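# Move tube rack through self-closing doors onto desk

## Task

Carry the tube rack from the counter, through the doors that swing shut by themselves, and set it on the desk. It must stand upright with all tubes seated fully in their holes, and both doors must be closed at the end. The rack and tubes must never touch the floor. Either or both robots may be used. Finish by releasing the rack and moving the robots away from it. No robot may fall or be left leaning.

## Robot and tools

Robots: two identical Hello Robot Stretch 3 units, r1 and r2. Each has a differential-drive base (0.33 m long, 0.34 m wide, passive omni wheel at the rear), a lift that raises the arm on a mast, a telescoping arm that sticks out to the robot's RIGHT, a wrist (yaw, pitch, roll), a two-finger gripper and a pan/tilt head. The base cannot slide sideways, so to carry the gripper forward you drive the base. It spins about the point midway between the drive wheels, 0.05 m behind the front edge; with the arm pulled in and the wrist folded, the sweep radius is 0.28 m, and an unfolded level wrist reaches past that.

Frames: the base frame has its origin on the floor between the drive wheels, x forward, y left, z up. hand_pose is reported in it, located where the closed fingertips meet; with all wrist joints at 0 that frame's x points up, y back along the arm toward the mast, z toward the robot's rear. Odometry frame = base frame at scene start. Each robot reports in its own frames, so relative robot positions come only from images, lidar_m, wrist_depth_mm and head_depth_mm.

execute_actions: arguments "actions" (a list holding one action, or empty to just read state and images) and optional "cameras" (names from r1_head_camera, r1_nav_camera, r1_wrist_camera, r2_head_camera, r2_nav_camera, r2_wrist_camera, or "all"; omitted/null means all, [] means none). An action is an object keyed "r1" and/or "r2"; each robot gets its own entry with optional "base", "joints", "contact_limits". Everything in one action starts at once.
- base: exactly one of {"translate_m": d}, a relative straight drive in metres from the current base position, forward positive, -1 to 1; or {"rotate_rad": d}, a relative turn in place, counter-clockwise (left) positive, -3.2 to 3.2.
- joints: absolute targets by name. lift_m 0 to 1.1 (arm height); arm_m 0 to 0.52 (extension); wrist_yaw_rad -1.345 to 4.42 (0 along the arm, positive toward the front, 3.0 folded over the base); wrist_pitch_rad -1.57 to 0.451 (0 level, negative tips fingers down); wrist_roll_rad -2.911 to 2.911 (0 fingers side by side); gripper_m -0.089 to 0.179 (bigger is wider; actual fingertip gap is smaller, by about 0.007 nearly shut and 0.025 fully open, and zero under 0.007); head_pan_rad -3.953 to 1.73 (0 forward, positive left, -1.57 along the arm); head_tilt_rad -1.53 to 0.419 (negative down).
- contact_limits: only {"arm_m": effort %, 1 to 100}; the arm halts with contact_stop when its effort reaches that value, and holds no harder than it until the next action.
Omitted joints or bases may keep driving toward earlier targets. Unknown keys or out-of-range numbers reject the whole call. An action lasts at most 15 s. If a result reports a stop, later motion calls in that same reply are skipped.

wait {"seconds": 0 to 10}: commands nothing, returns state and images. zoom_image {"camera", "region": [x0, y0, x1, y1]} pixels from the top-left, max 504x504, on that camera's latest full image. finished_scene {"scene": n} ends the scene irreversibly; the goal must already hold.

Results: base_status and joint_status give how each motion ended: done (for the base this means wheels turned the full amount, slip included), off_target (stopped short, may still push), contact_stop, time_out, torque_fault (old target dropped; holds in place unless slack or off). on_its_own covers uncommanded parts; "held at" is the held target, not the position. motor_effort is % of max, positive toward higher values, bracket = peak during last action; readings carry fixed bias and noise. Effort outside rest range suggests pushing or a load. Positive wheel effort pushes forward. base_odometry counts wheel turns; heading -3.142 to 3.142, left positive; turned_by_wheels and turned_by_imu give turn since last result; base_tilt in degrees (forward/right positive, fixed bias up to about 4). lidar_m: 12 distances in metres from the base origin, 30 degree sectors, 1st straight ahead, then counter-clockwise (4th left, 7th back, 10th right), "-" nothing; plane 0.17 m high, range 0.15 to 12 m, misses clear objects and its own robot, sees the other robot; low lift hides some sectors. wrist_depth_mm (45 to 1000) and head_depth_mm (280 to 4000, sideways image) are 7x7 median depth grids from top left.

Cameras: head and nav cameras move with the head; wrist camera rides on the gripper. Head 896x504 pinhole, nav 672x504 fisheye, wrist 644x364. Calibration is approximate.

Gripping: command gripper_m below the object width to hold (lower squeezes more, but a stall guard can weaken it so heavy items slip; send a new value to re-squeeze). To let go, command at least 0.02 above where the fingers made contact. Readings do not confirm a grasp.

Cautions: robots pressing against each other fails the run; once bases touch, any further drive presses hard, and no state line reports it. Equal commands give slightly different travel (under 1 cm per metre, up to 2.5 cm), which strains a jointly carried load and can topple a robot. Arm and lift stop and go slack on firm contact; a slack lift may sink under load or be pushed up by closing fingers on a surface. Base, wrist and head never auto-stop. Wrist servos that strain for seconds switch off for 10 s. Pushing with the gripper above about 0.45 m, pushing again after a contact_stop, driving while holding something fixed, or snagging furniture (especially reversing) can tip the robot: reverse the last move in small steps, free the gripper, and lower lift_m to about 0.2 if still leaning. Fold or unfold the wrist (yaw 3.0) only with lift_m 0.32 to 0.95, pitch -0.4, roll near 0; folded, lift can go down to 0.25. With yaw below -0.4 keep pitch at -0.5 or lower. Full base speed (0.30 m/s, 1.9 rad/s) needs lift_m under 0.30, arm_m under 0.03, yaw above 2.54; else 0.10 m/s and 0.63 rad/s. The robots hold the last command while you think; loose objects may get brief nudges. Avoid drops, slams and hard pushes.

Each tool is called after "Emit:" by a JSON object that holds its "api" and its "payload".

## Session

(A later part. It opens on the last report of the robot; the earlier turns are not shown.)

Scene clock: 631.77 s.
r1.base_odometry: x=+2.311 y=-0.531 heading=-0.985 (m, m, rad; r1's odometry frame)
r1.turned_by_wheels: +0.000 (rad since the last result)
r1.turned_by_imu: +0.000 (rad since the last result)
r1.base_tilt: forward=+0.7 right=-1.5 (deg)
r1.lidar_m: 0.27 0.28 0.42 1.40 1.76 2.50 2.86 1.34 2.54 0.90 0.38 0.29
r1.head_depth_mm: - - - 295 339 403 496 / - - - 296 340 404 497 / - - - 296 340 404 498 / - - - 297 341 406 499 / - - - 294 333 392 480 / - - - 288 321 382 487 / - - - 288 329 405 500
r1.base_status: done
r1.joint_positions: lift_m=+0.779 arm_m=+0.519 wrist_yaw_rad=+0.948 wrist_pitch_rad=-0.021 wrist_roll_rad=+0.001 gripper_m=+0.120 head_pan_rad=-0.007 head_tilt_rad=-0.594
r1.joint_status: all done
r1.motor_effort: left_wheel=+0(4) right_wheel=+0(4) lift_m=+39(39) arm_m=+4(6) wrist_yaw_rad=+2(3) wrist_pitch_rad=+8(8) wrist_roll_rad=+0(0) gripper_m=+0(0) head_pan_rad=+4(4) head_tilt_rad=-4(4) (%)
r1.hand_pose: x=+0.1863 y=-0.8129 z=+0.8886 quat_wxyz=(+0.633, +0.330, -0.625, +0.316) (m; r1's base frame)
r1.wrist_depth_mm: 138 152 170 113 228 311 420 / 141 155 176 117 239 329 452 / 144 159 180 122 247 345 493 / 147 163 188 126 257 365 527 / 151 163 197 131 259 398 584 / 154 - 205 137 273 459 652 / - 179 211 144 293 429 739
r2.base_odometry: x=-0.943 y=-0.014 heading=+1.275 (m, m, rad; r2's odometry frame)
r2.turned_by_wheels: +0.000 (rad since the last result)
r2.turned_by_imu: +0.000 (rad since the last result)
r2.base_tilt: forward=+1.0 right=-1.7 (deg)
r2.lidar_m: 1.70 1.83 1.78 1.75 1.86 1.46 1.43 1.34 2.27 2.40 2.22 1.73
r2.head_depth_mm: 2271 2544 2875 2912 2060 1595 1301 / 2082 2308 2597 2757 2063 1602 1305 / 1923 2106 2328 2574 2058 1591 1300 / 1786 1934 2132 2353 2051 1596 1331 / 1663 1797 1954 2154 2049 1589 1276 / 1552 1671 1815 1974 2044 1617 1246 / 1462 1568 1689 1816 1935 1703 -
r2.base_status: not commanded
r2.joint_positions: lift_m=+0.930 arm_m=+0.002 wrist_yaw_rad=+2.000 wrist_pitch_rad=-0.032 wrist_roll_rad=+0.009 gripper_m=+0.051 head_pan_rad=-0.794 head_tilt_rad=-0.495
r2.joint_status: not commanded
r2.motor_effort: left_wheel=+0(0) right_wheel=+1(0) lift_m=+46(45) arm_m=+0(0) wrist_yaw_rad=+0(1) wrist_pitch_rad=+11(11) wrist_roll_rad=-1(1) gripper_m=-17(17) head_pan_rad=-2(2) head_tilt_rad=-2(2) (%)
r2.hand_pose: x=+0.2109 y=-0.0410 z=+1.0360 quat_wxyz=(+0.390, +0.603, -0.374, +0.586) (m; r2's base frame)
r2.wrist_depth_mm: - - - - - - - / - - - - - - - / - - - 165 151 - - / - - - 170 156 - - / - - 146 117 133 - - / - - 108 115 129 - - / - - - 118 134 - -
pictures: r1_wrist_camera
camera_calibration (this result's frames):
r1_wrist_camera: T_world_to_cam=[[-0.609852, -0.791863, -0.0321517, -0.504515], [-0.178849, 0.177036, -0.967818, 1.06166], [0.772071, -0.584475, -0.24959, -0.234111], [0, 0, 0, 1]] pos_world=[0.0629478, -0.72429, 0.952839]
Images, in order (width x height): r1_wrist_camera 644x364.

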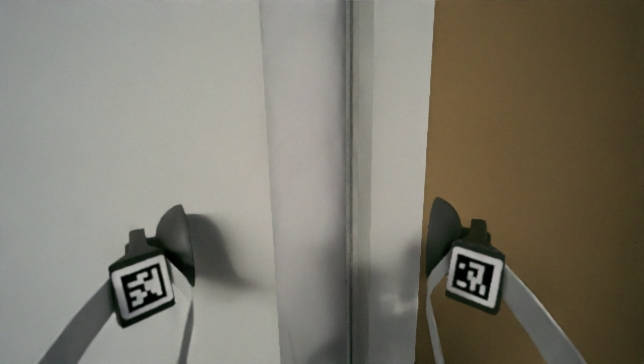

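Deeper now.

Emit:
{"api": "execute_actions", "payload": {"actions": [{"r1":{"joints":{"gripper_m":-0.035}}}], "cameras": ["r1_wrist_camera"]}}

Emit:
{"api": "execute_actions", "payload": {"actions": [{"r1":{"base":{"translate_m":-0.2},"joints":{"arm_m":0.46}}}], "cameras": ["r1_wrist_camera"]}}

Scene clock: 635.97 s.
r1.base_odometry: x=+2.311 y=-0.531 heading=-0.985 (m, m, rad; r1's odometry frame)
r1.turned_by_wheels: +0.000 (rad since the last result)
r1.turned_by_imu: -0.001 (rad since the last result)
r1.base_tilt: forward=+0.9 right=-1.4 (deg)
r1.lidar_m: 0.28 0.28 0.42 1.40 1.76 2.51 2.85 1.34 2.54 0.89 0.38 0.29
r1.head_depth_mm: - - - 294 337 400 493 / - - - 294 338 402 495 / - - - 295 339 403 497 / - - - 296 340 405 499 / - - - 293 332 392 481 / - - - 288 321 383 487 / - - - 288 329 405 499
r1.base_status: not commanded
r1.joint_positions: lift_m=+0.779 arm_m=+0.519 wrist_yaw_rad=+0.941 wrist_pitch_rad=-0.021 wrist_roll_rad=+0.000 gripper_m=-0.034 head_pan_rad=-0.007 head_tilt_rad=-0.593
r1.joint_status: all done
r1.motor_effort: left_wheel=+1(4) right_wheel=-1(5) lift_m=+38(39) arm_m=+2(4) wrist_yaw_rad=+7(7) wrist_pitch_rad=+8(8) wrist_roll_rad=+0(0) gripper_m=-27(99) head_pan_rad=+5(4) head_tilt_rad=-5(4) (%)
r1.hand_pose: x=+0.1852 y=-0.8145 z=+0.8887 quat_wxyz=(+0.634, +0.327, -0.627, +0.314) (m; r1's base frame)
r1.wrist_depth_mm: 132 146 164 106 229 317 424 / 135 150 169 110 239 331 459 / 138 154 174 115 249 354 499 / 142 158 184 119 263 373 544 / 146 163 183 124 303 396 598 / 149 167 184 128 333 425 664 / 154 168 204 135 296 461 747
r2.base_odometry: x=-0.943 y=-0.014 heading=+1.275 (m, m, rad; r2's odometry frame)
r2.turned_by_wheels: +0.000 (rad since the last result)
r2.turned_by_imu: +0.000 (rad since the last result)
r2.base_tilt: forward=+1.0 right=-1.7 (deg)
r2.lidar_m: 1.70 1.83 1.77 1.75 1.86 1.46 1.43 1.34 2.27 2.40 2.21 1.73
r2.head_depth_mm: 2278 2552 2878 2924 2066 1590 1303 / 2084 2305 2566 2738 2067 1595 1306 / 1925 2110 2335 2585 2068 1591 1298 / 1786 1945 2135 2350 2056 1590 1331 / 1664 1809 1969 2161 2054 1587 1281 / 1549 1675 1815 1971 2042 1611 1249 / 1459 1569 1676 1823 1943 1706 -
r2.base_status: not commanded
r2.joint_positions: lift_m=+0.930 arm_m=+0.002 wrist_yaw_rad=+2.000 wrist_pitch_rad=-0.032 wrist_roll_rad=+0.009 gripper_m=+0.051 head_pan_rad=-0.794 head_tilt_rad=-0.495
r2.joint_status: not commanded
r2.motor_effort: left_wheel=+0(0) right_wheel=+0(0) lift_m=+45(45) arm_m=+0(0) wrist_yaw_rad=+1(0) wrist_pitch_rad=+11(11) wrist_roll_rad=+0(1) gripper_m=-17(17) head_pan_rad=-2(2) head_tilt_rad=-2(2) (%)
r2.hand_pose: x=+0.2109 y=-0.0410 z=+1.0360 quat_wxyz=(+0.390, +0.603, -0.374, +0.586) (m; r2's base frame)
r2.wrist_depth_mm: - - - - - - - / - - - - - - - / - - - 164 151 - - / - - - 170 156 - - / - - 146 117 133 - - / - - 108 115 129 - - / - - - 118 134 - -
pictures: r1_wrist_camera
camera_calibration (this result's frames):
r1_wrist_camera: T_world_to_cam=[[-0.615326, -0.787617, -0.0321543, -0.501955], [-0.177505, 0.178189, -0.967854, 1.06252], [0.768028, -0.589838, -0.24945, -0.237992], [0, 0, 0, 1]] pos_world=[0.0625214, -0.725053, 0.952854]
Images, in order (width x height): r1_wrist_camera 644x364.

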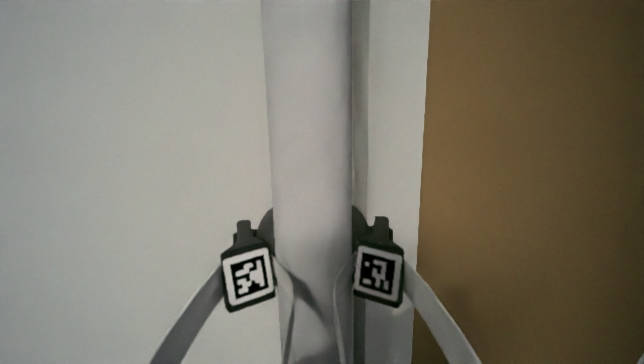

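Scene clock: 639.07 s.
r1.base_odometry: x=+2.201 y=-0.365 heading=-0.984 (m, m, rad; r1's odometry frame)
r1.turned_by_wheels: +0.000 (rad since the last result)
r1.turned_by_imu: -0.068 (rad since the last result)
r1.base_tilt: forward=+0.8 right=-1.5 (deg)
r1.lidar_m: 0.44 0.49 0.66 1.68 1.73 2.34 2.67 1.18 1.22 0.84 0.50 0.44
r1.head_depth_mm: 335 369 410 463 532 624 755 / 342 378 421 478 550 650 793 / 350 387 433 493 571 678 834 / 357 396 445 509 591 710 883 / 365 406 456 522 608 712 870 / 371 407 447 509 593 719 883 / 361 398 453 520 601 712 872
r1.base_status: done
r1.joint_positions: lift_m=+0.779 arm_m=+0.460 wrist_yaw_rad=+0.970 wrist_pitch_rad=-0.022 wrist_roll_rad=+0.001 gripper_m=-0.019 head_pan_rad=-0.006 head_tilt_rad=-0.596
r1.joint_status: all done
r1.on_its_own: gripper_m is held at -0.020, not at your -0.035, by its stall guard, which is still easing; wrist_yaw_rad is at rest, and its effort (-16) is outside its rest range (-12 to +12)
r1.motor_effort: left_wheel=+7(42) right_wheel=-8(31) lift_m=+38(39) arm_m=-3(24) wrist_yaw_rad=-16(75) wrist_pitch_rad=+8(9) wrist_roll_rad=+0(0) gripper_m=-5(35) head_pan_rad=+4(4) head_tilt_rad=-2(4) (%)
r1.hand_pose: x=+0.1894 y=-0.7497 z=+0.8885 quat_wxyz=(+0.629, +0.337, -0.622, +0.322) (m; r1's base frame)
r1.wrist_depth_mm: 147 157 167 105 610 768 - / 152 161 171 108 617 844 - / 158 166 179 112 651 881 - / 161 171 184 117 688 919 - / 166 177 189 121 731 978 - / 171 184 191 126 808 - - / 177 188 209 133 751 - -
r2.base_odometry: x=-0.943 y=-0.014 heading=+1.275 (m, m, rad; r2's odometry frame)
r2.turned_by_wheels: +0.000 (rad since the last result)
r2.turned_by_imu: +0.000 (rad since the last result)
r2.base_tilt: forward=+1.0 right=-1.8 (deg)
r2.lidar_m: 1.70 1.83 1.78 1.75 1.87 1.46 1.17 1.18 2.27 2.40 2.21 1.73
r2.head_depth_mm: 2284 2547 2876 2919 2060 1604 1305 / 2090 2323 2599 2749 2059 1591 1302 / 1932 2117 2336 2563 2072 1584 1301 / 1778 1938 2138 2354 2057 1590 1338 / 1666 1800 1959 2148 2060 1587 1282 / 1560 1672 1807 1969 2038 1618 1252 / 1464 1565 1681 1825 1937 1703 -
r2.base_status: not commanded
r2.joint_positions: lift_m=+0.930 arm_m=+0.002 wrist_yaw_rad=+2.000 wrist_pitch_rad=-0.032 wrist_roll_rad=+0.009 gripper_m=+0.051 head_pan_rad=-0.794 head_tilt_rad=-0.495
r2.joint_status: not commanded
r2.motor_effort: left_wheel=+0(0) right_wheel=+0(0) lift_m=+46(46) arm_m=+1(1) wrist_yaw_rad=+1(0) wrist_pitch_rad=+11(11) wrist_roll_rad=-1(1) gripper_m=-16(17) head_pan_rad=-2(3) head_tilt_rad=-2(2) (%)
r2.hand_pose: x=+0.2109 y=-0.0410 z=+1.0360 quat_wxyz=(+0.390, +0.603, -0.374, +0.586) (m; r2's base frame)
r2.wrist_depth_mm: - - - - - - - / - - - - - - - / - - - 164 150 - - / - - - 170 156 - - / - - 146 117 133 - - / - - 108 115 129 - - / - - - 118 134 - -
pictures: r1_wrist_camera
camera_calibration (this result's frames):
r1_wrist_camera: T_world_to_cam=[[-0.59263, -0.80483, -0.0322273, -0.465526], [-0.183122, 0.173587, -0.967643, 1.04898], [0.784382, -0.567553, -0.250255, -0.188743], [0, 0, 0, 1]] pos_world=[0.0642532, -0.66388, 0.952799]
Images, in order (width x height): r1_wrist_camera 644x364.

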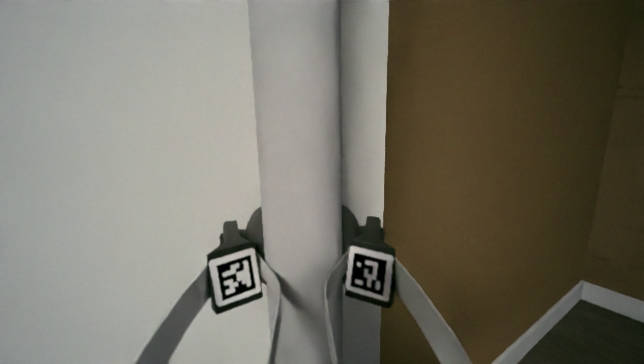

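Emit:
{"api": "execute_actions", "payload": {"actions": [{"r1":{"base":{"translate_m":-0.12},"joints":{"arm_m":0.45,"wrist_yaw_rad":1.0}}}], "cameras": []}}

Emit:
{"api": "execute_actions", "payload": {"actions": [{"r1":{"base":{"translate_m":-0.1},"joints":{"arm_m":0.39}}}], "cameras": []}}

Emit:
{"api": "execute_actions", "payload": {"actions": [{"r1":{"base":{"translate_m":-0.1},"joints":{"arm_m":0.31,"wrist_yaw_rad":1.1}}}], "cameras": ["r1_wrist_camera","r1_nav_camera"]}}

Scene clock: 646.17 s.
r1.base_odometry: x=+2.134 y=-0.265 heading=-0.983 (m, m, rad; r1's odometry frame)
r1.turned_by_wheels: +0.002 (rad since the last result)
r1.turned_by_imu: +0.000 (rad since the last result)
r1.base_tilt: forward=+0.8 right=-1.5 (deg)
r1.lidar_m: 0.52 0.61 0.83 1.67 1.73 2.34 2.55 1.09 1.13 2.40 0.55 0.52
r1.head_depth_mm: 409 449 498 560 639 744 892 / 423 465 518 587 673 791 960 / 437 482 541 615 710 843 1036 / 452 503 565 646 755 902 1128 / 469 523 585 674 781 914 1138 / 472 515 578 670 779 922 1129 / 469 525 587 668 772 913 1116
r1.base_status: done
r1.joint_positions: lift_m=+0.779 arm_m=+0.450 wrist_yaw_rad=+1.098 wrist_pitch_rad=-0.022 wrist_roll_rad=+0.000 gripper_m=-0.016 head_pan_rad=-0.006 head_tilt_rad=-0.596
r1.joint_status: wrist_yaw_rad off_target (ended at +1.098, target +1.000); the others done
r1.on_its_own: gripper_m is held at -0.017, not at your -0.035, by its stall guard, which is still easing; left_wheel is at rest, and its effort (+24) is outside its rest range (-18 to +18); right_wheel is at rest, and its effort (-29) is outside its rest range (-18 to +18); wrist_yaw_rad is at rest, and its effort (-81) is outside its rest range (-12 to +12)
r1.motor_effort: left_wheel=+24(24) right_wheel=-29(30) lift_m=+38(38) arm_m=+6(10) wrist_yaw_rad=-81(80) wrist_pitch_rad=+8(8) wrist_roll_rad=+0(0) gripper_m=-29(29) head_pan_rad=+4(4) head_tilt_rad=-3(2) (%)
r1.hand_pose: x=+0.2062 y=-0.7110 z=+0.8884 quat_wxyz=(+0.608, +0.376, -0.599, +0.362) (m; r1's base frame)
r1.wrist_depth_mm: 170 172 107 177 183 768 968 / 176 177 178 183 189 805 - / 181 185 186 189 198 862 - / 188 191 191 126 735 928 - / 195 200 124 121 778 957 - / 203 205 126 125 853 - - / 211 215 219 138 232 - -
r2.base_odometry: x=-0.943 y=-0.014 heading=+1.275 (m, m, rad; r2's odometry frame)
r2.turned_by_wheels: +0.000 (rad since the last result)
r2.turned_by_imu: +0.000 (rad since the last result)
r2.base_tilt: forward=+1.0 right=-1.6 (deg)
r2.lidar_m: 1.70 1.82 1.78 1.75 1.87 1.46 1.06 1.09 2.27 2.40 2.22 1.73
r2.head_depth_mm: 2287 2533 2862 2898 2058 1592 1301 / 2093 2295 2586 2774 2061 1593 1301 / 1927 2111 2343 2558 2057 1590 1299 / 1778 1944 2125 2364 2053 1586 1339 / 1664 1802 1962 2150 2053 1589 1282 / 1558 1676 1809 1977 2044 1615 1249 / 1459 1567 1685 1829 1932 1692 -
r2.base_status: not commanded
r2.joint_positions: lift_m=+0.930 arm_m=+0.002 wrist_yaw_rad=+2.000 wrist_pitch_rad=-0.032 wrist_roll_rad=+0.009 gripper_m=+0.051 head_pan_rad=-0.794 head_tilt_rad=-0.495
r2.joint_status: not commanded
r2.motor_effort: left_wheel=+0(0) right_wheel=+0(0) lift_m=+46(46) arm_m=+0(0) wrist_yaw_rad=+0(0) wrist_pitch_rad=+11(11) wrist_roll_rad=-1(1) gripper_m=-17(17) head_pan_rad=-3(2) head_tilt_rad=-2(2) (%)
r2.hand_pose: x=+0.2109 y=-0.0410 z=+1.0360 quat_wxyz=(+0.390, +0.603, -0.374, +0.586) (m; r2's base frame)
r2.wrist_depth_mm: - - - - - - - / - - - - - - - / - - - 165 151 - - / - - - 170 156 - - / - - 146 117 133 - - / - - 108 115 129 - - / - - - 118 134 - -
pictures: none
No camera images: the call's "cameras" was empty. Leave "cameras" out to get every camera's image.

Scene clock: 648.17 s.
r1.base_odometry: x=+2.079 y=-0.182 heading=-0.982 (m, m, rad; r1's odometry frame)
r1.turned_by_wheels: +0.001 (rad since the last result)
r1.turned_by_imu: -0.001 (rad since the last result)
r1.base_tilt: forward=+0.9 right=-1.3 (deg)
r1.lidar_m: 0.58 0.72 0.97 1.67 1.72 2.54 2.45 1.02 1.02 2.48 0.57 0.56
r1.head_depth_mm: 455 500 552 618 701 811 959 / 478 526 584 658 753 881 1058 / 500 553 618 703 814 964 1161 / 526 586 658 754 885 1063 1217 / 555 616 693 786 910 1086 1228 / 556 616 699 794 923 1095 1227 / 562 624 697 790 914 1077 1218
r1.base_status: done
r1.joint_positions: lift_m=+0.779 arm_m=+0.390 wrist_yaw_rad=+1.151 wrist_pitch_rad=-0.021 wrist_roll_rad=+0.001 gripper_m=-0.013 head_pan_rad=-0.006 head_tilt_rad=-0.596
r1.joint_status: all done
r1.on_its_own: wrist_yaw_rad is held at +1.108, not at your +1.000, by its stall guard, which is still easing; gripper_m is held at -0.014, not at your -0.035, by its stall guard, which is not easing now
r1.motor_effort: left_wheel=+12(24) right_wheel=-16(40) lift_m=+38(38) arm_m=-1(9) wrist_yaw_rad=-35(81) wrist_pitch_rad=+8(9) wrist_roll_rad=+0(0) gripper_m=-22(27) head_pan_rad=+4(4) head_tilt_rad=-3(2) (%)
r1.hand_pose: x=+0.2121 y=-0.6393 z=+0.8886 quat_wxyz=(+0.598, +0.391, -0.589, +0.378) (m; r1's base frame)
r1.wrist_depth_mm: 193 188 180 105 169 860 - / 199 195 187 107 176 894 - / 210 201 194 111 184 933 - / 219 211 204 116 191 - - / 229 220 211 118 198 - - / 239 233 - 123 205 - - / 250 242 233 130 216 - -
r2.base_odometry: x=-0.943 y=-0.014 heading=+1.275 (m, m, rad; r2's odometry frame)
r2.turned_by_wheels: +0.000 (rad since the last result)
r2.turned_by_imu: +0.000 (rad since the last result)
r2.base_tilt: forward=+1.1 right=-1.6 (deg)
r2.lidar_m: 1.70 1.83 1.78 1.75 1.87 1.46 0.94 1.01 1.08 2.40 2.22 1.73
r2.head_depth_mm: 2291 2564 2909 2934 2058 1589 1299 / 2088 2311 2587 2737 2054 1585 1302 / 1917 2096 2317 2566 2049 1591 1302 / 1787 1952 2128 2356 2060 1589 1331 / 1660 1795 1964 2158 2062 1589 1283 / 1554 1669 1803 1977 2059 1616 1246 / 1463 1564 1692 1834 1942 1693 -
r2.base_status: not commanded
r2.joint_positions: lift_m=+0.930 arm_m=+0.002 wrist_yaw_rad=+2.000 wrist_pitch_rad=-0.032 wrist_roll_rad=+0.009 gripper_m=+0.051 head_pan_rad=-0.794 head_tilt_rad=-0.495
r2.joint_status: not commanded
r2.motor_effort: left_wheel=-1(0) right_wheel=+0(0) lift_m=+46(46) arm_m=+0(0) wrist_yaw_rad=+0(0) wrist_pitch_rad=+11(11) wrist_roll_rad=-1(1) gripper_m=-17(17) head_pan_rad=-2(2) head_tilt_rad=-2(2) (%)
r2.hand_pose: x=+0.2109 y=-0.0410 z=+1.0360 quat_wxyz=(+0.390, +0.603, -0.374, +0.586) (m; r2's base frame)
r2.wrist_depth_mm: - - - - - - - / - - - - - - - / - - - 165 151 - - / - - - 170 156 - - / - - 146 117 133 - - / - - 108 115 129 - - / - - - 118 134 - -
pictures: none
No camera images: the call's "cameras" was empty. Leave "cameras" out to get every camera's image.

Scene clock: 650.17 s.
r1.base_odometry: x=+2.023 y=-0.098 heading=-0.981 (m, m, rad; r1's odometry frame)
r1.turned_by_wheels: +0.001 (rad since the last result)
r1.turned_by_imu: +0.000 (rad since the last result)
r1.base_tilt: forward=+0.8 right=-1.5 (deg)
r1.lidar_m: 0.63 0.82 1.11 1.66 1.72 2.44 2.35 2.43 0.95 2.48 0.56 0.56
r1.head_depth_mm: 490 535 588 654 738 845 989 / 521 571 633 712 810 941 1120 / 555 612 686 778 897 1060 1205 / 596 663 750 855 1006 1226 1233 / 642 707 806 918 1067 1267 1240 / 644 713 807 919 1066 1261 1249 / 651 720 801 911 1057 1245 1248
r1.base_status: done
r1.joint_positions: lift_m=+0.779 arm_m=+0.310 wrist_yaw_rad=+1.180 wrist_pitch_rad=-0.022 wrist_roll_rad=+0.000 gripper_m=-0.013 head_pan_rad=-0.006 head_tilt_rad=-0.596
r1.joint_status: wrist_yaw_rad off_target (ended at +1.180, target +1.100); the others done
r1.on_its_own: wrist_yaw_rad is held at +1.148, not at your +1.100, by its stall guard, which is still easing; gripper_m is held at -0.014, not at your -0.035, by its stall guard, which is not easing now
r1.motor_effort: left_wheel=+10(13) right_wheel=-15(27) lift_m=+38(38) arm_m=-2(5) wrist_yaw_rad=-27(36) wrist_pitch_rad=+8(8) wrist_roll_rad=+0(0) gripper_m=-21(23) head_pan_rad=+4(4) head_tilt_rad=-3(2) (%)
r1.hand_pose: x=+0.2150 y=-0.5524 z=+0.8885 quat_wxyz=(+0.592, +0.400, -0.583, +0.387) (m; r1's base frame)
r1.wrist_depth_mm: 228 210 192 103 164 950 - / 240 219 200 107 168 - - / 254 230 208 111 176 - - / 266 240 216 115 182 - - / 285 254 231 119 187 - - / 300 271 - 124 192 - - / 324 289 252 130 207 - -
r2.base_odometry: x=-0.943 y=-0.014 heading=+1.275 (m, m, rad; r2's odometry frame)
r2.turned_by_wheels: +0.000 (rad since the last result)
r2.turned_by_imu: +0.000 (rad since the last result)
r2.base_tilt: forward=+1.0 right=-1.6 (deg)
r2.lidar_m: 1.71 1.82 1.78 1.75 1.86 1.46 0.84 0.95 1.02 2.40 2.21 1.73
r2.head_depth_mm: 2273 2556 2880 2919 2063 1600 1306 / 2094 2304 2567 2747 2061 1593 1302 / 1924 2092 2338 2556 2060 1595 1296 / 1785 1944 2135 2370 2046 1591 1337 / 1664 1804 1957 2155 2057 1590 1285 / 1556 1672 1805 1975 2050 1616 1249 / 1457 1566 1688 1834 1934 1706 -
r2.base_status: not commanded
r2.joint_positions: lift_m=+0.930 arm_m=+0.002 wrist_yaw_rad=+2.000 wrist_pitch_rad=-0.032 wrist_roll_rad=+0.009 gripper_m=+0.051 head_pan_rad=-0.794 head_tilt_rad=-0.495
r2.joint_status: not commanded
r2.motor_effort: left_wheel=+0(0) right_wheel=+0(0) lift_m=+45(45) arm_m=-1(0) wrist_yaw_rad=-1(1) wrist_pitch_rad=+11(11) wrist_roll_rad=-1(1) gripper_m=-17(17) head_pan_rad=-2(2) head_tilt_rad=-2(1) (%)
r2.hand_pose: x=+0.2109 y=-0.0410 z=+1.0360 quat_wxyz=(+0.390, +0.603, -0.374, +0.586) (m; r2's base frame)
r2.wrist_depth_mm: - - - - - - - / - - - - - - - / - - - 165 151 - - / - - - 169 156 - - / - - 146 117 133 - - / - - 108 115 129 - - / - - - 118 133 - -
pictures: r1_nav_camera (sideways: a quarter turn counterclockwise sets it upright), r1_wrist_camera
camera_calibration (this result's frames):
r1_nav_camera: T_world_to_cam=[[0.588907, -0.0589181, 0.80605, -1.00759], [-0.0635464, -0.997627, -0.0264938, 0.0821906], [0.805699, -0.0356192, -0.591254, 0.720447], [0, 0, 0, 1]] pos_world=[0.0181369, 0.0482919, 1.24031]
r1_wrist_camera: T_world_to_cam=[[-0.411218, -0.910974, -0.0320255, -0.389354], [-0.21556, 0.131322, -0.96762, 1.00298], [0.885683, -0.390999, -0.250372, -0.0209696], [0, 0, 0, 1]] pos_world=[0.0746661, -0.494604, 0.952786]
Images, in order (width x height): r1_nav_camera 672x504, r1_wrist_camera 644x364.

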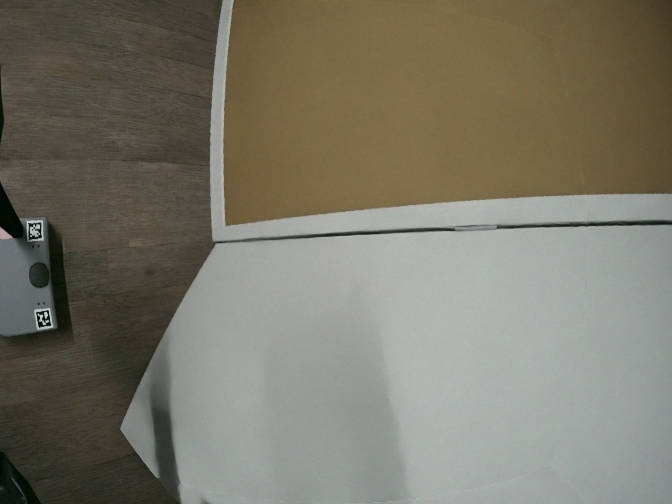

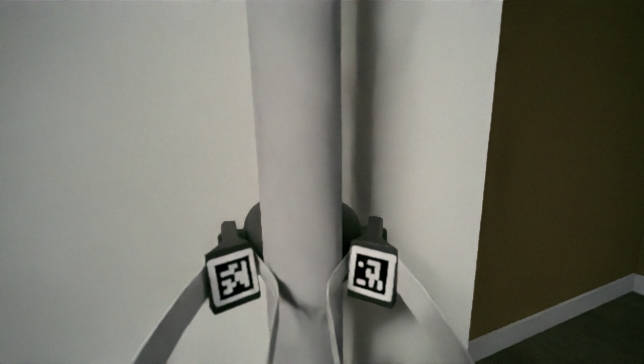

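Emit:
{"api": "execute_actions", "payload": {"actions": [{"r1":{"base":{"translate_m":-0.08},"joints":{"arm_m":0.21,"wrist_yaw_rad":1.2}}}], "cameras": []}}

Emit:
{"api": "execute_actions", "payload": {"actions": [{"r1":{"base":{"translate_m":-0.05},"joints":{"arm_m":0.10}}}], "cameras": []}}

Emit:
{"api": "execute_actions", "payload": {"actions": [{"r1":{"base":{"translate_m":-0.03},"joints":{"arm_m":0.0}},"r2":{"joints":{"head_pan_rad":-2.4,"head_tilt_rad":-0.8,"wrist_yaw_rad":2.5}}}], "cameras": ["r1_nav_camera","r2_head_camera","r2_nav_camera"]}}

Scene clock: 656.13 s.
r1.base_odometry: x=+1.979 y=-0.032 heading=-0.981 (m, m, rad; r1's odometry frame)
r1.turned_by_wheels: +0.000 (rad since the last result)
r1.turned_by_imu: -0.002 (rad since the last result)
r1.base_tilt: forward=+0.9 right=-1.4 (deg)
r1.lidar_m: 0.64 0.90 1.22 1.67 1.72 2.36 2.27 2.35 0.89 2.49 0.52 0.52
r1.head_depth_mm: 497 540 589 654 731 828 957 / 537 587 648 726 822 950 1122 / 585 644 720 816 939 1112 1206 / 641 715 806 934 1096 1336 1233 / 706 787 888 1010 1179 1368 1236 / 716 797 896 1017 1178 1361 1242 / 721 796 887 1011 1167 1355 1255
r1.base_status: done
r1.joint_positions: lift_m=+0.779 arm_m=+0.210 wrist_yaw_rad=+1.188 wrist_pitch_rad=-0.022 wrist_roll_rad=+0.000 gripper_m=-0.013 head_pan_rad=-0.006 head_tilt_rad=-0.596
r1.joint_status: all done
r1.on_its_own: gripper_m is held at -0.014, not at your -0.035, by its stall guard, which is not easing now
r1.motor_effort: left_wheel=-1(7) right_wheel=+1(14) lift_m=+38(38) arm_m=-8(10) wrist_yaw_rad=+10(11) wrist_pitch_rad=+8(9) wrist_roll_rad=+0(0) gripper_m=-18(20) head_pan_rad=+4(4) head_tilt_rad=-2(3) (%)
r1.hand_pose: x=+0.2157 y=-0.4510 z=+0.8884 quat_wxyz=(+0.591, +0.402, -0.581, +0.389) (m; r1's base frame)
r1.wrist_depth_mm: 286 243 207 103 161 147 - / 304 255 216 107 166 154 - / 324 268 226 111 171 158 - / 346 283 235 115 179 166 - / 368 302 256 120 183 172 - / 397 317 - 124 185 - - / 438 356 276 130 203 - -
r2.base_odometry: x=-0.943 y=-0.014 heading=+1.275 (m, m, rad; r2's odometry frame)
r2.turned_by_wheels: +0.000 (rad since the last result)
r2.turned_by_imu: +0.000 (rad since the last result)
r2.base_tilt: forward=+1.0 right=-1.7 (deg)
r2.lidar_m: 1.70 1.82 1.78 1.75 1.86 1.46 0.76 0.91 0.90 2.39 2.21 1.73
r2.head_depth_mm: 2290 2545 2882 2910 2072 1590 1301 / 2082 2315 2607 2744 2060 1595 1302 / 1929 2109 2328 2562 2051 1592 1300 / 1774 1939 2124 2362 2050 1594 1340 / 1655 1804 1951 2143 2066 1592 1280 / 1556 1676 1817 1975 2048 1619 1246 / 1464 1563 1683 1831 1941 1705 -
r2.base_status: not commanded
r2.joint_positions: lift_m=+0.930 arm_m=+0.002 wrist_yaw_rad=+2.000 wrist_pitch_rad=-0.032 wrist_roll_rad=+0.009 gripper_m=+0.051 head_pan_rad=-0.794 head_tilt_rad=-0.495
r2.joint_status: not commanded
r2.motor_effort: left_wheel=+0(0) right_wheel=+0(0) lift_m=+46(46) arm_m=-1(0) wrist_yaw_rad=-1(0) wrist_pitch_rad=+11(11) wrist_roll_rad=-1(1) gripper_m=-17(16) head_pan_rad=-2(2) head_tilt_rad=-2(2) (%)
r2.hand_pose: x=+0.2109 y=-0.0410 z=+1.0360 quat_wxyz=(+0.390, +0.603, -0.374, +0.586) (m; r2's base frame)
r2.wrist_depth_mm: - - - - - - - / - - - - - - - / - - - 164 150 - - / - - - 169 156 - - / - - 146 117 132 - - / - - 108 115 128 - - / - - - 118 134 - -
pictures: none
No camera images: the call's "cameras" was empty. Leave "cameras" out to get every camera's image.

Scene clock: 658.20 s.
r1.base_odometry: x=+1.951 y=+0.010 heading=-0.982 (m, m, rad; r1's odometry frame)
r1.turned_by_wheels: -0.001 (rad since the last result)
r1.turned_by_imu: -0.002 (rad since the last result)
r1.base_tilt: forward=+0.9 right=-1.4 (deg)
r1.lidar_m: 0.61 0.96 1.29 1.66 1.71 2.31 2.22 2.29 0.86 2.49 0.45 0.47
r1.head_depth_mm: 474 513 559 614 683 769 876 / 522 571 627 698 784 901 1058 / 582 639 715 809 934 1097 1206 / 654 732 831 960 1143 1346 1236 / 745 831 939 1071 1253 1400 1243 / 760 848 950 1077 1252 1406 1252 / 764 843 944 1072 1236 1391 1256
r1.base_status: done
r1.joint_positions: lift_m=+0.779 arm_m=+0.101 wrist_yaw_rad=+1.135 wrist_pitch_rad=-0.023 wrist_roll_rad=+0.000 gripper_m=-0.013 head_pan_rad=-0.006 head_tilt_rad=-0.596
r1.joint_status: all done
r1.on_its_own: gripper_m is held at -0.014, not at your -0.035, by its stall guard, which is not easing now; wrist_yaw_rad is at rest, and its effort (+53) is outside its rest range (-12 to +12)
r1.motor_effort: left_wheel=-9(8) right_wheel=+16(16) lift_m=+39(38) arm_m=-12(12) wrist_yaw_rad=+53(54) wrist_pitch_rad=+9(9) wrist_roll_rad=+1(1) gripper_m=-22(22) head_pan_rad=+4(4) head_tilt_rad=-2(2) (%)
r1.hand_pose: x=+0.2103 y=-0.3538 z=+0.8882 quat_wxyz=(+0.601, +0.387, -0.592, +0.373) (m; r1's base frame)
r1.wrist_depth_mm: 329 263 217 102 161 142 - / 355 279 226 106 166 146 - / 381 293 238 110 171 152 - / 412 310 250 115 177 159 - / 442 334 275 118 179 166 - / 483 354 296 124 181 173 - / 532 392 288 131 200 179 -
r2.base_odometry: x=-0.943 y=-0.014 heading=+1.275 (m, m, rad; r2's odometry frame)
r2.turned_by_wheels: +0.000 (rad since the last result)
r2.turned_by_imu: +0.000 (rad since the last result)
r2.base_tilt: forward=+1.0 right=-1.7 (deg)
r2.lidar_m: 1.70 1.82 1.78 1.75 1.86 1.45 1.43 0.73 0.86 2.40 2.22 1.73
r2.head_depth_mm: 2282 2548 2892 2903 2066 1595 1300 / 2089 2309 2571 2727 2050 1593 1300 / 1930 2112 2336 2560 2065 1592 1297 / 1774 1948 2138 2366 2064 1598 1334 / 1666 1798 1962 2148 2055 1594 1281 / 1549 1672 1811 1975 2038 1610 1249 / 1462 1562 1686 1832 1949 1699 -
r2.base_status: not commanded
r2.joint_positions: lift_m=+0.930 arm_m=+0.002 wrist_yaw_rad=+2.000 wrist_pitch_rad=-0.032 wrist_roll_rad=+0.009 gripper_m=+0.051 head_pan_rad=-0.794 head_tilt_rad=-0.495
r2.joint_status: not commanded
r2.motor_effort: left_wheel=+0(0) right_wheel=+0(0) lift_m=+46(46) arm_m=+0(1) wrist_yaw_rad=+1(0) wrist_pitch_rad=+11(11) wrist_roll_rad=+0(1) gripper_m=-17(17) head_pan_rad=-3(2) head_tilt_rad=-2(2) (%)
r2.hand_pose: x=+0.2109 y=-0.0410 z=+1.0360 quat_wxyz=(+0.390, +0.603, -0.374, +0.586) (m; r2's base frame)
r2.wrist_depth_mm: - - - - - - - / - - - - - - - / - - - 165 151 - - / - - - 169 156 - - / - - 146 117 133 - - / - - 108 115 129 - - / - - - 118 134 - -
pictures: none
No camera images: the call's "cameras" was empty. Leave "cameras" out to get every camera's image.

Scene clock: 660.23 s.
r1.base_odometry: x=+1.934 y=+0.035 heading=-0.983 (m, m, rad; r1's odometry frame)
r1.turned_by_wheels: -0.001 (rad since the last result)
r1.turned_by_imu: -0.001 (rad since the last result)
r1.base_tilt: forward=+0.7 right=-1.4 (deg)
r1.lidar_m: 0.57 0.98 1.34 1.67 1.72 2.27 2.19 2.26 0.85 2.48 0.38 0.40
r1.head_depth_mm: 435 468 508 555 612 682 772 / 488 531 582 645 723 824 955 / 556 612 682 769 885 1038 1185 / 647 722 825 959 1145 1358 1235 / 766 858 973 1111 1295 1429 1242 / 784 879 985 1119 1287 1419 1248 / 791 874 976 1107 1279 1418 1252
r1.base_status: done
r1.joint_positions: lift_m=+0.779 arm_m=+0.001 wrist_yaw_rad=+1.052 wrist_pitch_rad=-0.023 wrist_roll_rad=+0.003 gripper_m=-0.013 head_pan_rad=-0.006 head_tilt_rad=-0.596
r1.joint_status: all done
r1.on_its_own: wrist_yaw_rad is held at +1.122, not at your +1.200, by its stall guard, which is still easing; gripper_m is held at -0.014, not at your -0.035, by its stall guard, which is not easing now
r1.motor_effort: left_wheel=-7(13) right_wheel=+17(16) lift_m=+38(39) arm_m=-11(13) wrist_yaw_rad=+57(57) wrist_pitch_rad=+9(9) wrist_roll_rad=-1(1) gripper_m=-22(23) head_pan_rad=+4(4) head_tilt_rad=-3(3) (%)
r1.hand_pose: x=+0.2006 y=-0.2724 z=+0.8881 quat_wxyz=(+0.615, +0.363, -0.608, +0.347) (m; r1's base frame)
r1.wrist_depth_mm: 345 272 221 102 161 141 - / 372 286 231 105 166 145 - / 399 306 242 110 171 150 - / 434 324 254 114 177 155 - / 472 346 279 119 178 162 - / 526 371 301 123 181 169 - / 580 415 290 130 199 173 -
r2.base_odometry: x=-0.943 y=-0.014 heading=+1.275 (m, m, rad; r2's odometry frame)
r2.turned_by_wheels: +0.000 (rad since the last result)
r2.turned_by_imu: +0.000 (rad since the last result)
r2.base_tilt: forward=+0.9 right=-1.6 (deg)
r2.lidar_m: 1.70 1.82 1.77 1.75 1.87 1.46 1.43 0.72 0.85 2.39 2.22 1.73
r2.head_depth_mm: 1394 1515 794 1703 1612 - - / 1610 1799 1963 1839 - - 1114 / 1798 1973 2129 1993 - - 1135 / 2051 2165 2136 - - 1281 1134 / 2350 2466 2412 - - 1281 1136 / 815 810 2227 2003 - 1282 1139 / 2159 762 2418 2019 - - -
r2.base_status: not commanded
r2.joint_positions: lift_m=+0.930 arm_m=+0.002 wrist_yaw_rad=+2.497 wrist_pitch_rad=-0.032 wrist_roll_rad=+0.009 gripper_m=+0.051 head_pan_rad=-2.393 head_tilt_rad=-0.790
r2.joint_status: all done
r2.motor_effort: left_wheel=+0(0) right_wheel=+0(0) lift_m=+46(46) arm_m=-1(1) wrist_yaw_rad=+3(4) wrist_pitch_rad=+10(11) wrist_roll_rad=-1(1) gripper_m=-18(17) head_pan_rad=-2(31) head_tilt_rad=-4(20) (%)
r2.hand_pose: x=+0.1321 y=+0.0569 z=+1.0360 quat_wxyz=(+0.234, +0.677, -0.214, +0.664) (m; r2's base frame)
r2.wrist_depth_mm: - - - - - - - / - - - - - - - / - - - 164 150 - - / - - - 169 156 - - / - - 146 117 133 - - / - - 108 115 129 - - / - - - 118 133 - -
pictures: r1_nav_camera (sideways: a quarter turn counterclockwise sets it upright), r2_head_camera (sideways: a quarter turn clockwise sets it upright), r2_nav_camera (sideways: a quarter turn counterclockwise sets it upright)
camera_calibration (this result's frames):
r1_nav_camera: T_world_to_cam=[[0.588907, -0.058918, 0.806051, -1.00759], [-0.0635463, -0.997627, -0.0264939, 0.0821906], [0.805699, -0.0356191, -0.591253, 0.720447], [0, 0, 0, 1]] pos_world=[0.0181369, 0.0482919, 1.24031]
r2_head_camera: T_world_to_cam=[[0.475693, 0.47682, -0.739161, 0.978235], [0.723152, -0.690398, 0.0200269, -0.0251448], [-0.500766, -0.544052, -0.673231, 0.840049], [0, 0, 0, 1]] pos_world=[-0.0264881, -0.026771, 1.28912]
r2_nav_camera: T_world_to_cam=[[-0.508607, -0.484479, 0.711758, -0.885652], [-0.681676, 0.731573, 0.0108559, 0.0476974], [-0.525963, -0.479667, -0.702341, 0.876573], [0, 0, 0, 1]] pos_world=[0.0431101, -0.0435109, 1.24551]
Images, in order (width x height): r1_nav_camera 672x504, r2_head_camera 896x504, r2_nav_camera 672x504.

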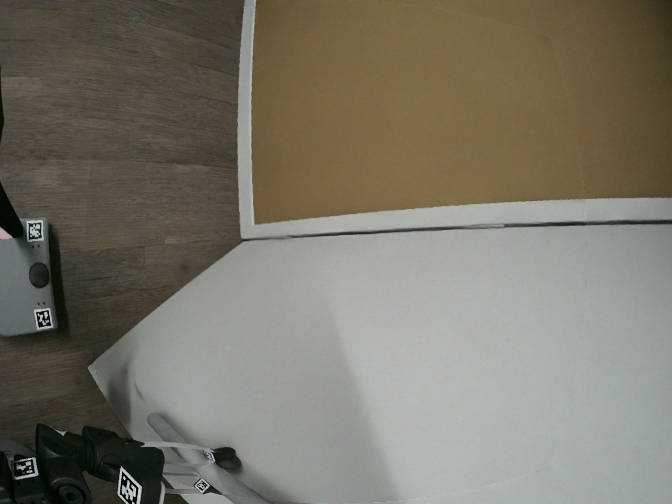

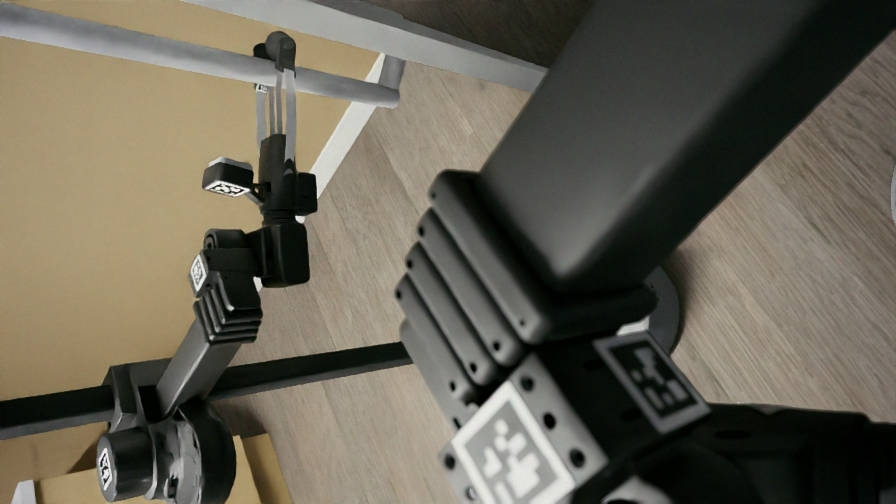

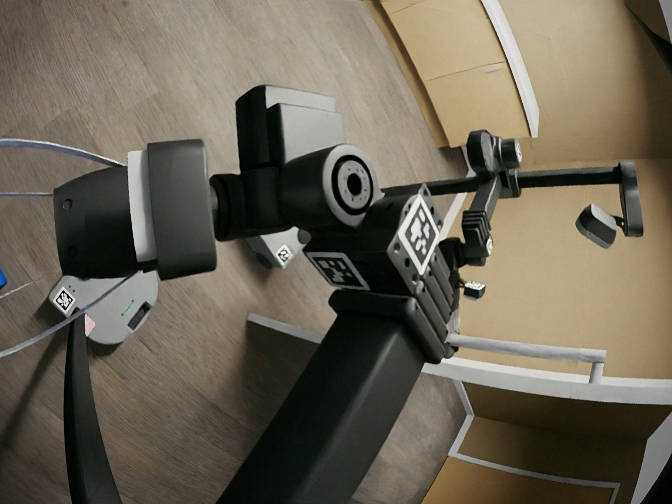

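Emit:
{"api": "execute_actions", "payload": {"actions": [{"r2":{"base":{"translate_m":-0.3},"joints":{"head_pan_rad":-2.0,"head_tilt_rad":-1.1}}}], "cameras": ["r2_head_camera","r2_nav_camera"]}}

Scene clock: 668.27 s.
r1.base_odometry: x=+1.934 y=+0.035 heading=-0.982 (m, m, rad; r1's odometry frame)
r1.turned_by_wheels: +0.001 (rad since the last result)
r1.turned_by_imu: -0.001 (rad since the last result)
r1.base_tilt: forward=+0.9 right=-1.4 (deg)
r1.lidar_m: 0.57 0.98 1.34 1.66 1.72 2.27 2.18 2.26 0.70 0.70 0.38 0.40
r1.head_depth_mm: 436 469 509 555 613 683 772 / 490 532 582 647 725 825 960 / 557 614 682 772 883 1038 1186 / 647 725 826 958 1145 1359 1239 / 764 855 974 1109 1300 1421 1239 / 784 878 983 1114 1289 1413 1246 / 791 873 974 1107 1281 1418 1253
r1.base_status: not commanded
r1.joint_positions: lift_m=+0.779 arm_m=+0.000 wrist_yaw_rad=+1.024 wrist_pitch_rad=-0.023 wrist_roll_rad=+0.003 gripper_m=-0.013 head_pan_rad=-0.006 head_tilt_rad=-0.596
r1.joint_status: not commanded
r1.on_its_own: wrist_yaw_rad is held at +1.035, not at your +1.200, by its stall guard, which is not easing now; gripper_m is held at -0.014, not at your -0.035, by its stall guard, which is not easing now
r1.motor_effort: left_wheel=-1(1) right_wheel=+2(2) lift_m=+39(38) arm_m=-8(8) wrist_yaw_rad=+9(9) wrist_pitch_rad=+8(9) wrist_roll_rad=+0(1) gripper_m=-20(20) head_pan_rad=+4(4) head_tilt_rad=-3(3) (%)
r1.hand_pose: x=+0.1969 y=-0.2784 z=+0.8881 quat_wxyz=(+0.620, +0.354, -0.613, +0.339) (m; r1's base frame)
r1.wrist_depth_mm: 328 259 214 101 158 140 - / 344 275 225 106 165 144 - / 371 290 234 109 169 151 - / 411 309 248 114 175 156 - / 443 328 270 118 178 164 - / 488 353 289 123 180 171 - / 531 404 286 128 200 179 -
r2.base_odometry: x=-1.030 y=-0.301 heading=+1.275 (m, m, rad; r2's odometry frame)
r2.turned_by_wheels: +0.000 (rad since the last result)
r2.turned_by_imu: -0.002 (rad since the last result)
r2.base_tilt: forward=+0.9 right=-1.7 (deg)
r2.lidar_m: 2.00 2.14 1.81 1.78 1.48 1.14 1.14 0.46 0.70 0.83 2.53 2.03
r2.head_depth_mm: 1900 1235 - - 1281 1179 1081 / 2122 575 - 1411 1272 1218 - / 2273 580 - 1439 1311 1231 - / 534 545 - - 1317 1222 1078 / 511 1813 - - - - 1080 / 2176 1942 1756 - 1371 - - / 2180 1962 1749 1422 1359 - -
r2.base_status: done
r2.joint_positions: lift_m=+0.930 arm_m=+0.002 wrist_yaw_rad=+2.497 wrist_pitch_rad=-0.032 wrist_roll_rad=+0.009 gripper_m=+0.051 head_pan_rad=-2.007 head_tilt_rad=-1.086
r2.joint_status: all done
r2.motor_effort: left_wheel=+0(4) right_wheel=+0(3) lift_m=+45(46) arm_m=+0(0) wrist_yaw_rad=+2(4) wrist_pitch_rad=+11(11) wrist_roll_rad=-1(1) gripper_m=-18(17) head_pan_rad=+2(22) head_tilt_rad=-6(21) (%)
r2.hand_pose: x=+0.1320 y=+0.0570 z=+1.0360 quat_wxyz=(+0.234, +0.677, -0.214, +0.664) (m; r2's base frame)
r2.wrist_depth_mm: - - - - - - - / - - - - - - - / - - - 164 151 - - / - - - 169 156 - - / - - 146 117 133 - - / - - 108 115 129 - - / - - - 118 134 - -
pictures: r2_head_camera (sideways: a quarter turn clockwise sets it upright), r2_nav_camera (sideways: a quarter turn counterclockwise sets it upright)
camera_calibration (this result's frames):
r2_head_camera: T_world_to_cam=[[0.340122, 0.789812, -0.510405, 0.681005], [0.926214, -0.375219, 0.0365864, -0.0479313], [-0.162617, -0.485188, -0.859155, 1.07974], [0, 0, 0, 1]] pos_world=[-0.0116459, -0.0319725, 1.27701]
r2_nav_camera: T_world_to_cam=[[-0.363814, -0.800882, 0.475634, -0.578898], [-0.908165, 0.418493, 0.0100074, 0.0501878], [-0.207064, -0.428313, -0.879586, 1.10507], [0, 0, 0, 1]] pos_world=[0.0637888, -0.0113139, 1.24685]
Images, in order (width x height): r2_head_camera 896x504, r2_nav_camera 672x504.

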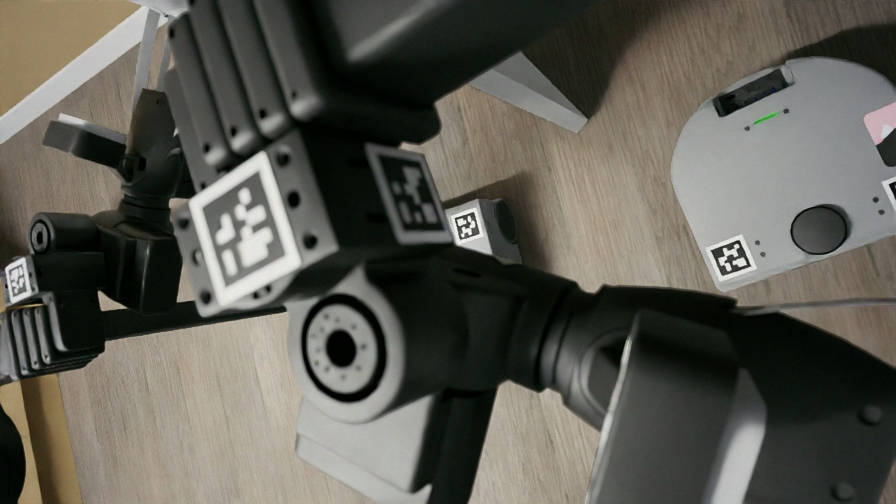

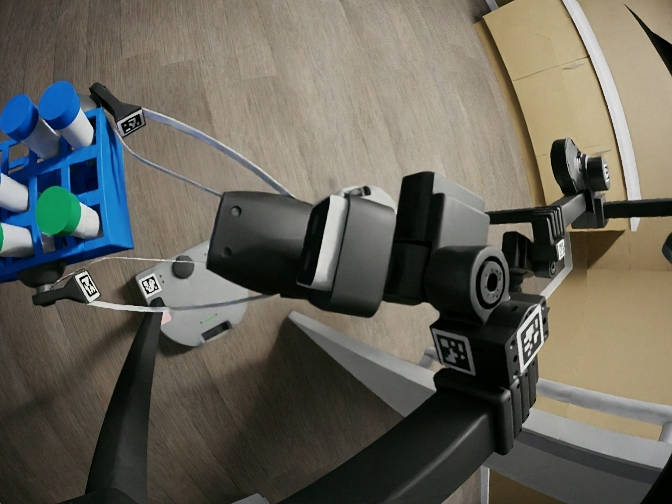

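Emit:
{"api": "execute_actions", "payload": {"actions": [{"r2":{"base":{"translate_m":-0.4},"joints":{"arm_m":0.05}}}], "cameras": ["r2_head_camera","r2_nav_camera"]}}

Scene clock: 679.57 s.
r1.base_odometry: x=+1.934 y=+0.035 heading=-0.982 (m, m, rad; r1's odometry frame)
r1.turned_by_wheels: +0.000 (rad since the last result)
r1.turned_by_imu: -0.002 (rad since the last result)
r1.base_tilt: forward=+0.9 right=-1.5 (deg)
r1.lidar_m: 0.57 0.99 1.34 1.66 1.72 2.27 2.19 2.27 2.59 0.69 0.38 0.40
r1.head_depth_mm: 436 469 508 556 615 684 772 / 489 533 584 646 724 825 958 / 558 614 683 771 890 1042 1186 / 648 728 826 955 1144 1359 1232 / 763 856 971 1107 1292 1431 1246 / 785 876 980 1112 1289 1418 1246 / 789 875 977 1108 1280 1416 1248
r1.base_status: not commanded
r1.joint_positions: lift_m=+0.779 arm_m=+0.000 wrist_yaw_rad=+1.024 wrist_pitch_rad=-0.023 wrist_roll_rad=+0.003 gripper_m=-0.013 head_pan_rad=-0.006 head_tilt_rad=-0.596
r1.joint_status: not commanded
r1.on_its_own: wrist_yaw_rad is held at +1.035, not at your +1.200, by its stall guard, which is not easing now; gripper_m is held at -0.014, not at your -0.035, by its stall guard, which is not easing now
r1.motor_effort: left_wheel=-1(1) right_wheel=+2(2) lift_m=+39(38) arm_m=-8(8) wrist_yaw_rad=+9(9) wrist_pitch_rad=+9(9) wrist_roll_rad=-1(0) gripper_m=-20(20) head_pan_rad=+4(4) head_tilt_rad=-2(3) (%)
r1.hand_pose: x=+0.1969 y=-0.2784 z=+0.8881 quat_wxyz=(+0.620, +0.354, -0.613, +0.339) (m; r1's base frame)
r1.wrist_depth_mm: 329 260 214 102 159 140 253 / 348 276 224 105 165 144 - / 375 292 235 110 169 152 - / 403 309 247 114 175 157 - / 441 331 270 118 178 164 - / 474 355 289 123 179 171 - / 542 400 286 129 200 177 -
r2.base_odometry: x=-1.147 y=-0.684 heading=+1.275 (m, m, rad; r2's odometry frame)
r2.turned_by_wheels: +0.000 (rad since the last result)
r2.turned_by_imu: -0.002 (rad since the last result)
r2.base_tilt: forward=+1.0 right=-1.6 (deg)
r2.lidar_m: 2.39 2.36 1.84 1.82 0.97 0.76 3.06 0.68 0.35 0.29 2.49 2.43
r2.head_depth_mm: 479 - - - 1284 1183 1079 / 408 - - 1309 1311 1216 - / 360 - 605 860 1275 1233 - / 326 - 548 682 1043 1228 1080 / 296 - - 625 844 1196 1100 / 288 308 - - - 1170 1096 / - 291 - 1295 - - 1100
r2.base_status: done
r2.joint_positions: lift_m=+0.930 arm_m=+0.050 wrist_yaw_rad=+2.497 wrist_pitch_rad=-0.032 wrist_roll_rad=+0.009 gripper_m=+0.051 head_pan_rad=-2.007 head_tilt_rad=-1.086
r2.joint_status: all done
r2.motor_effort: left_wheel=+0(3) right_wheel=+0(4) lift_m=+46(46) arm_m=+3(3) wrist_yaw_rad=+1(2) wrist_pitch_rad=+11(11) wrist_roll_rad=-1(1) gripper_m=-18(17) head_pan_rad=+3(2) head_tilt_rad=-5(5) (%)
r2.hand_pose: x=+0.1320 y=+0.0095 z=+1.0360 quat_wxyz=(+0.234, +0.677, -0.214, +0.664) (m; r2's base frame)
r2.wrist_depth_mm: - - - - - - - / - - - - - - - / - - - 165 135 - - / - - - 169 155 - - / - - 146 117 133 - - / - - 108 115 129 - - / - - - 118 134 - -
pictures: r2_head_camera (sideways: a quarter turn clockwise sets it upright), r2_nav_camera (sideways: a quarter turn counterclockwise sets it upright)
camera_calibration (this result's frames):
r2_head_camera: T_world_to_cam=[[0.340148, 0.789916, -0.510227, 0.680773], [0.92622, -0.375203, 0.036597, -0.0479451], [-0.16253, -0.485031, -0.859261, 1.07988], [0, 0, 0, 1]] pos_world=[-0.0116429, -0.0319683, 1.277]
r2_nav_camera: T_world_to_cam=[[-0.363836, -0.80098, 0.475452, -0.578661], [-0.908176, 0.418469, 0.0100064, 0.0501891], [-0.206977, -0.428153, -0.879685, 1.1052], [0, 0, 0, 1]] pos_world=[0.0637938, -0.0113022, 1.24685]
Images, in order (width x height): r2_head_camera 896x504, r2_nav_camera 672x504.

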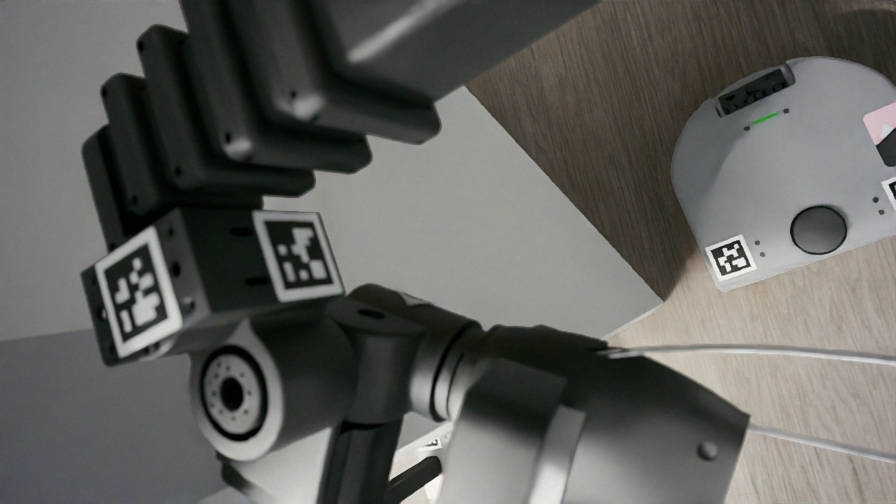

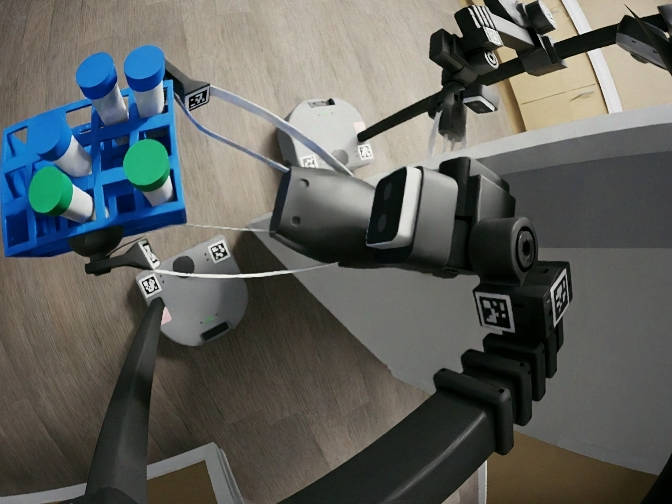

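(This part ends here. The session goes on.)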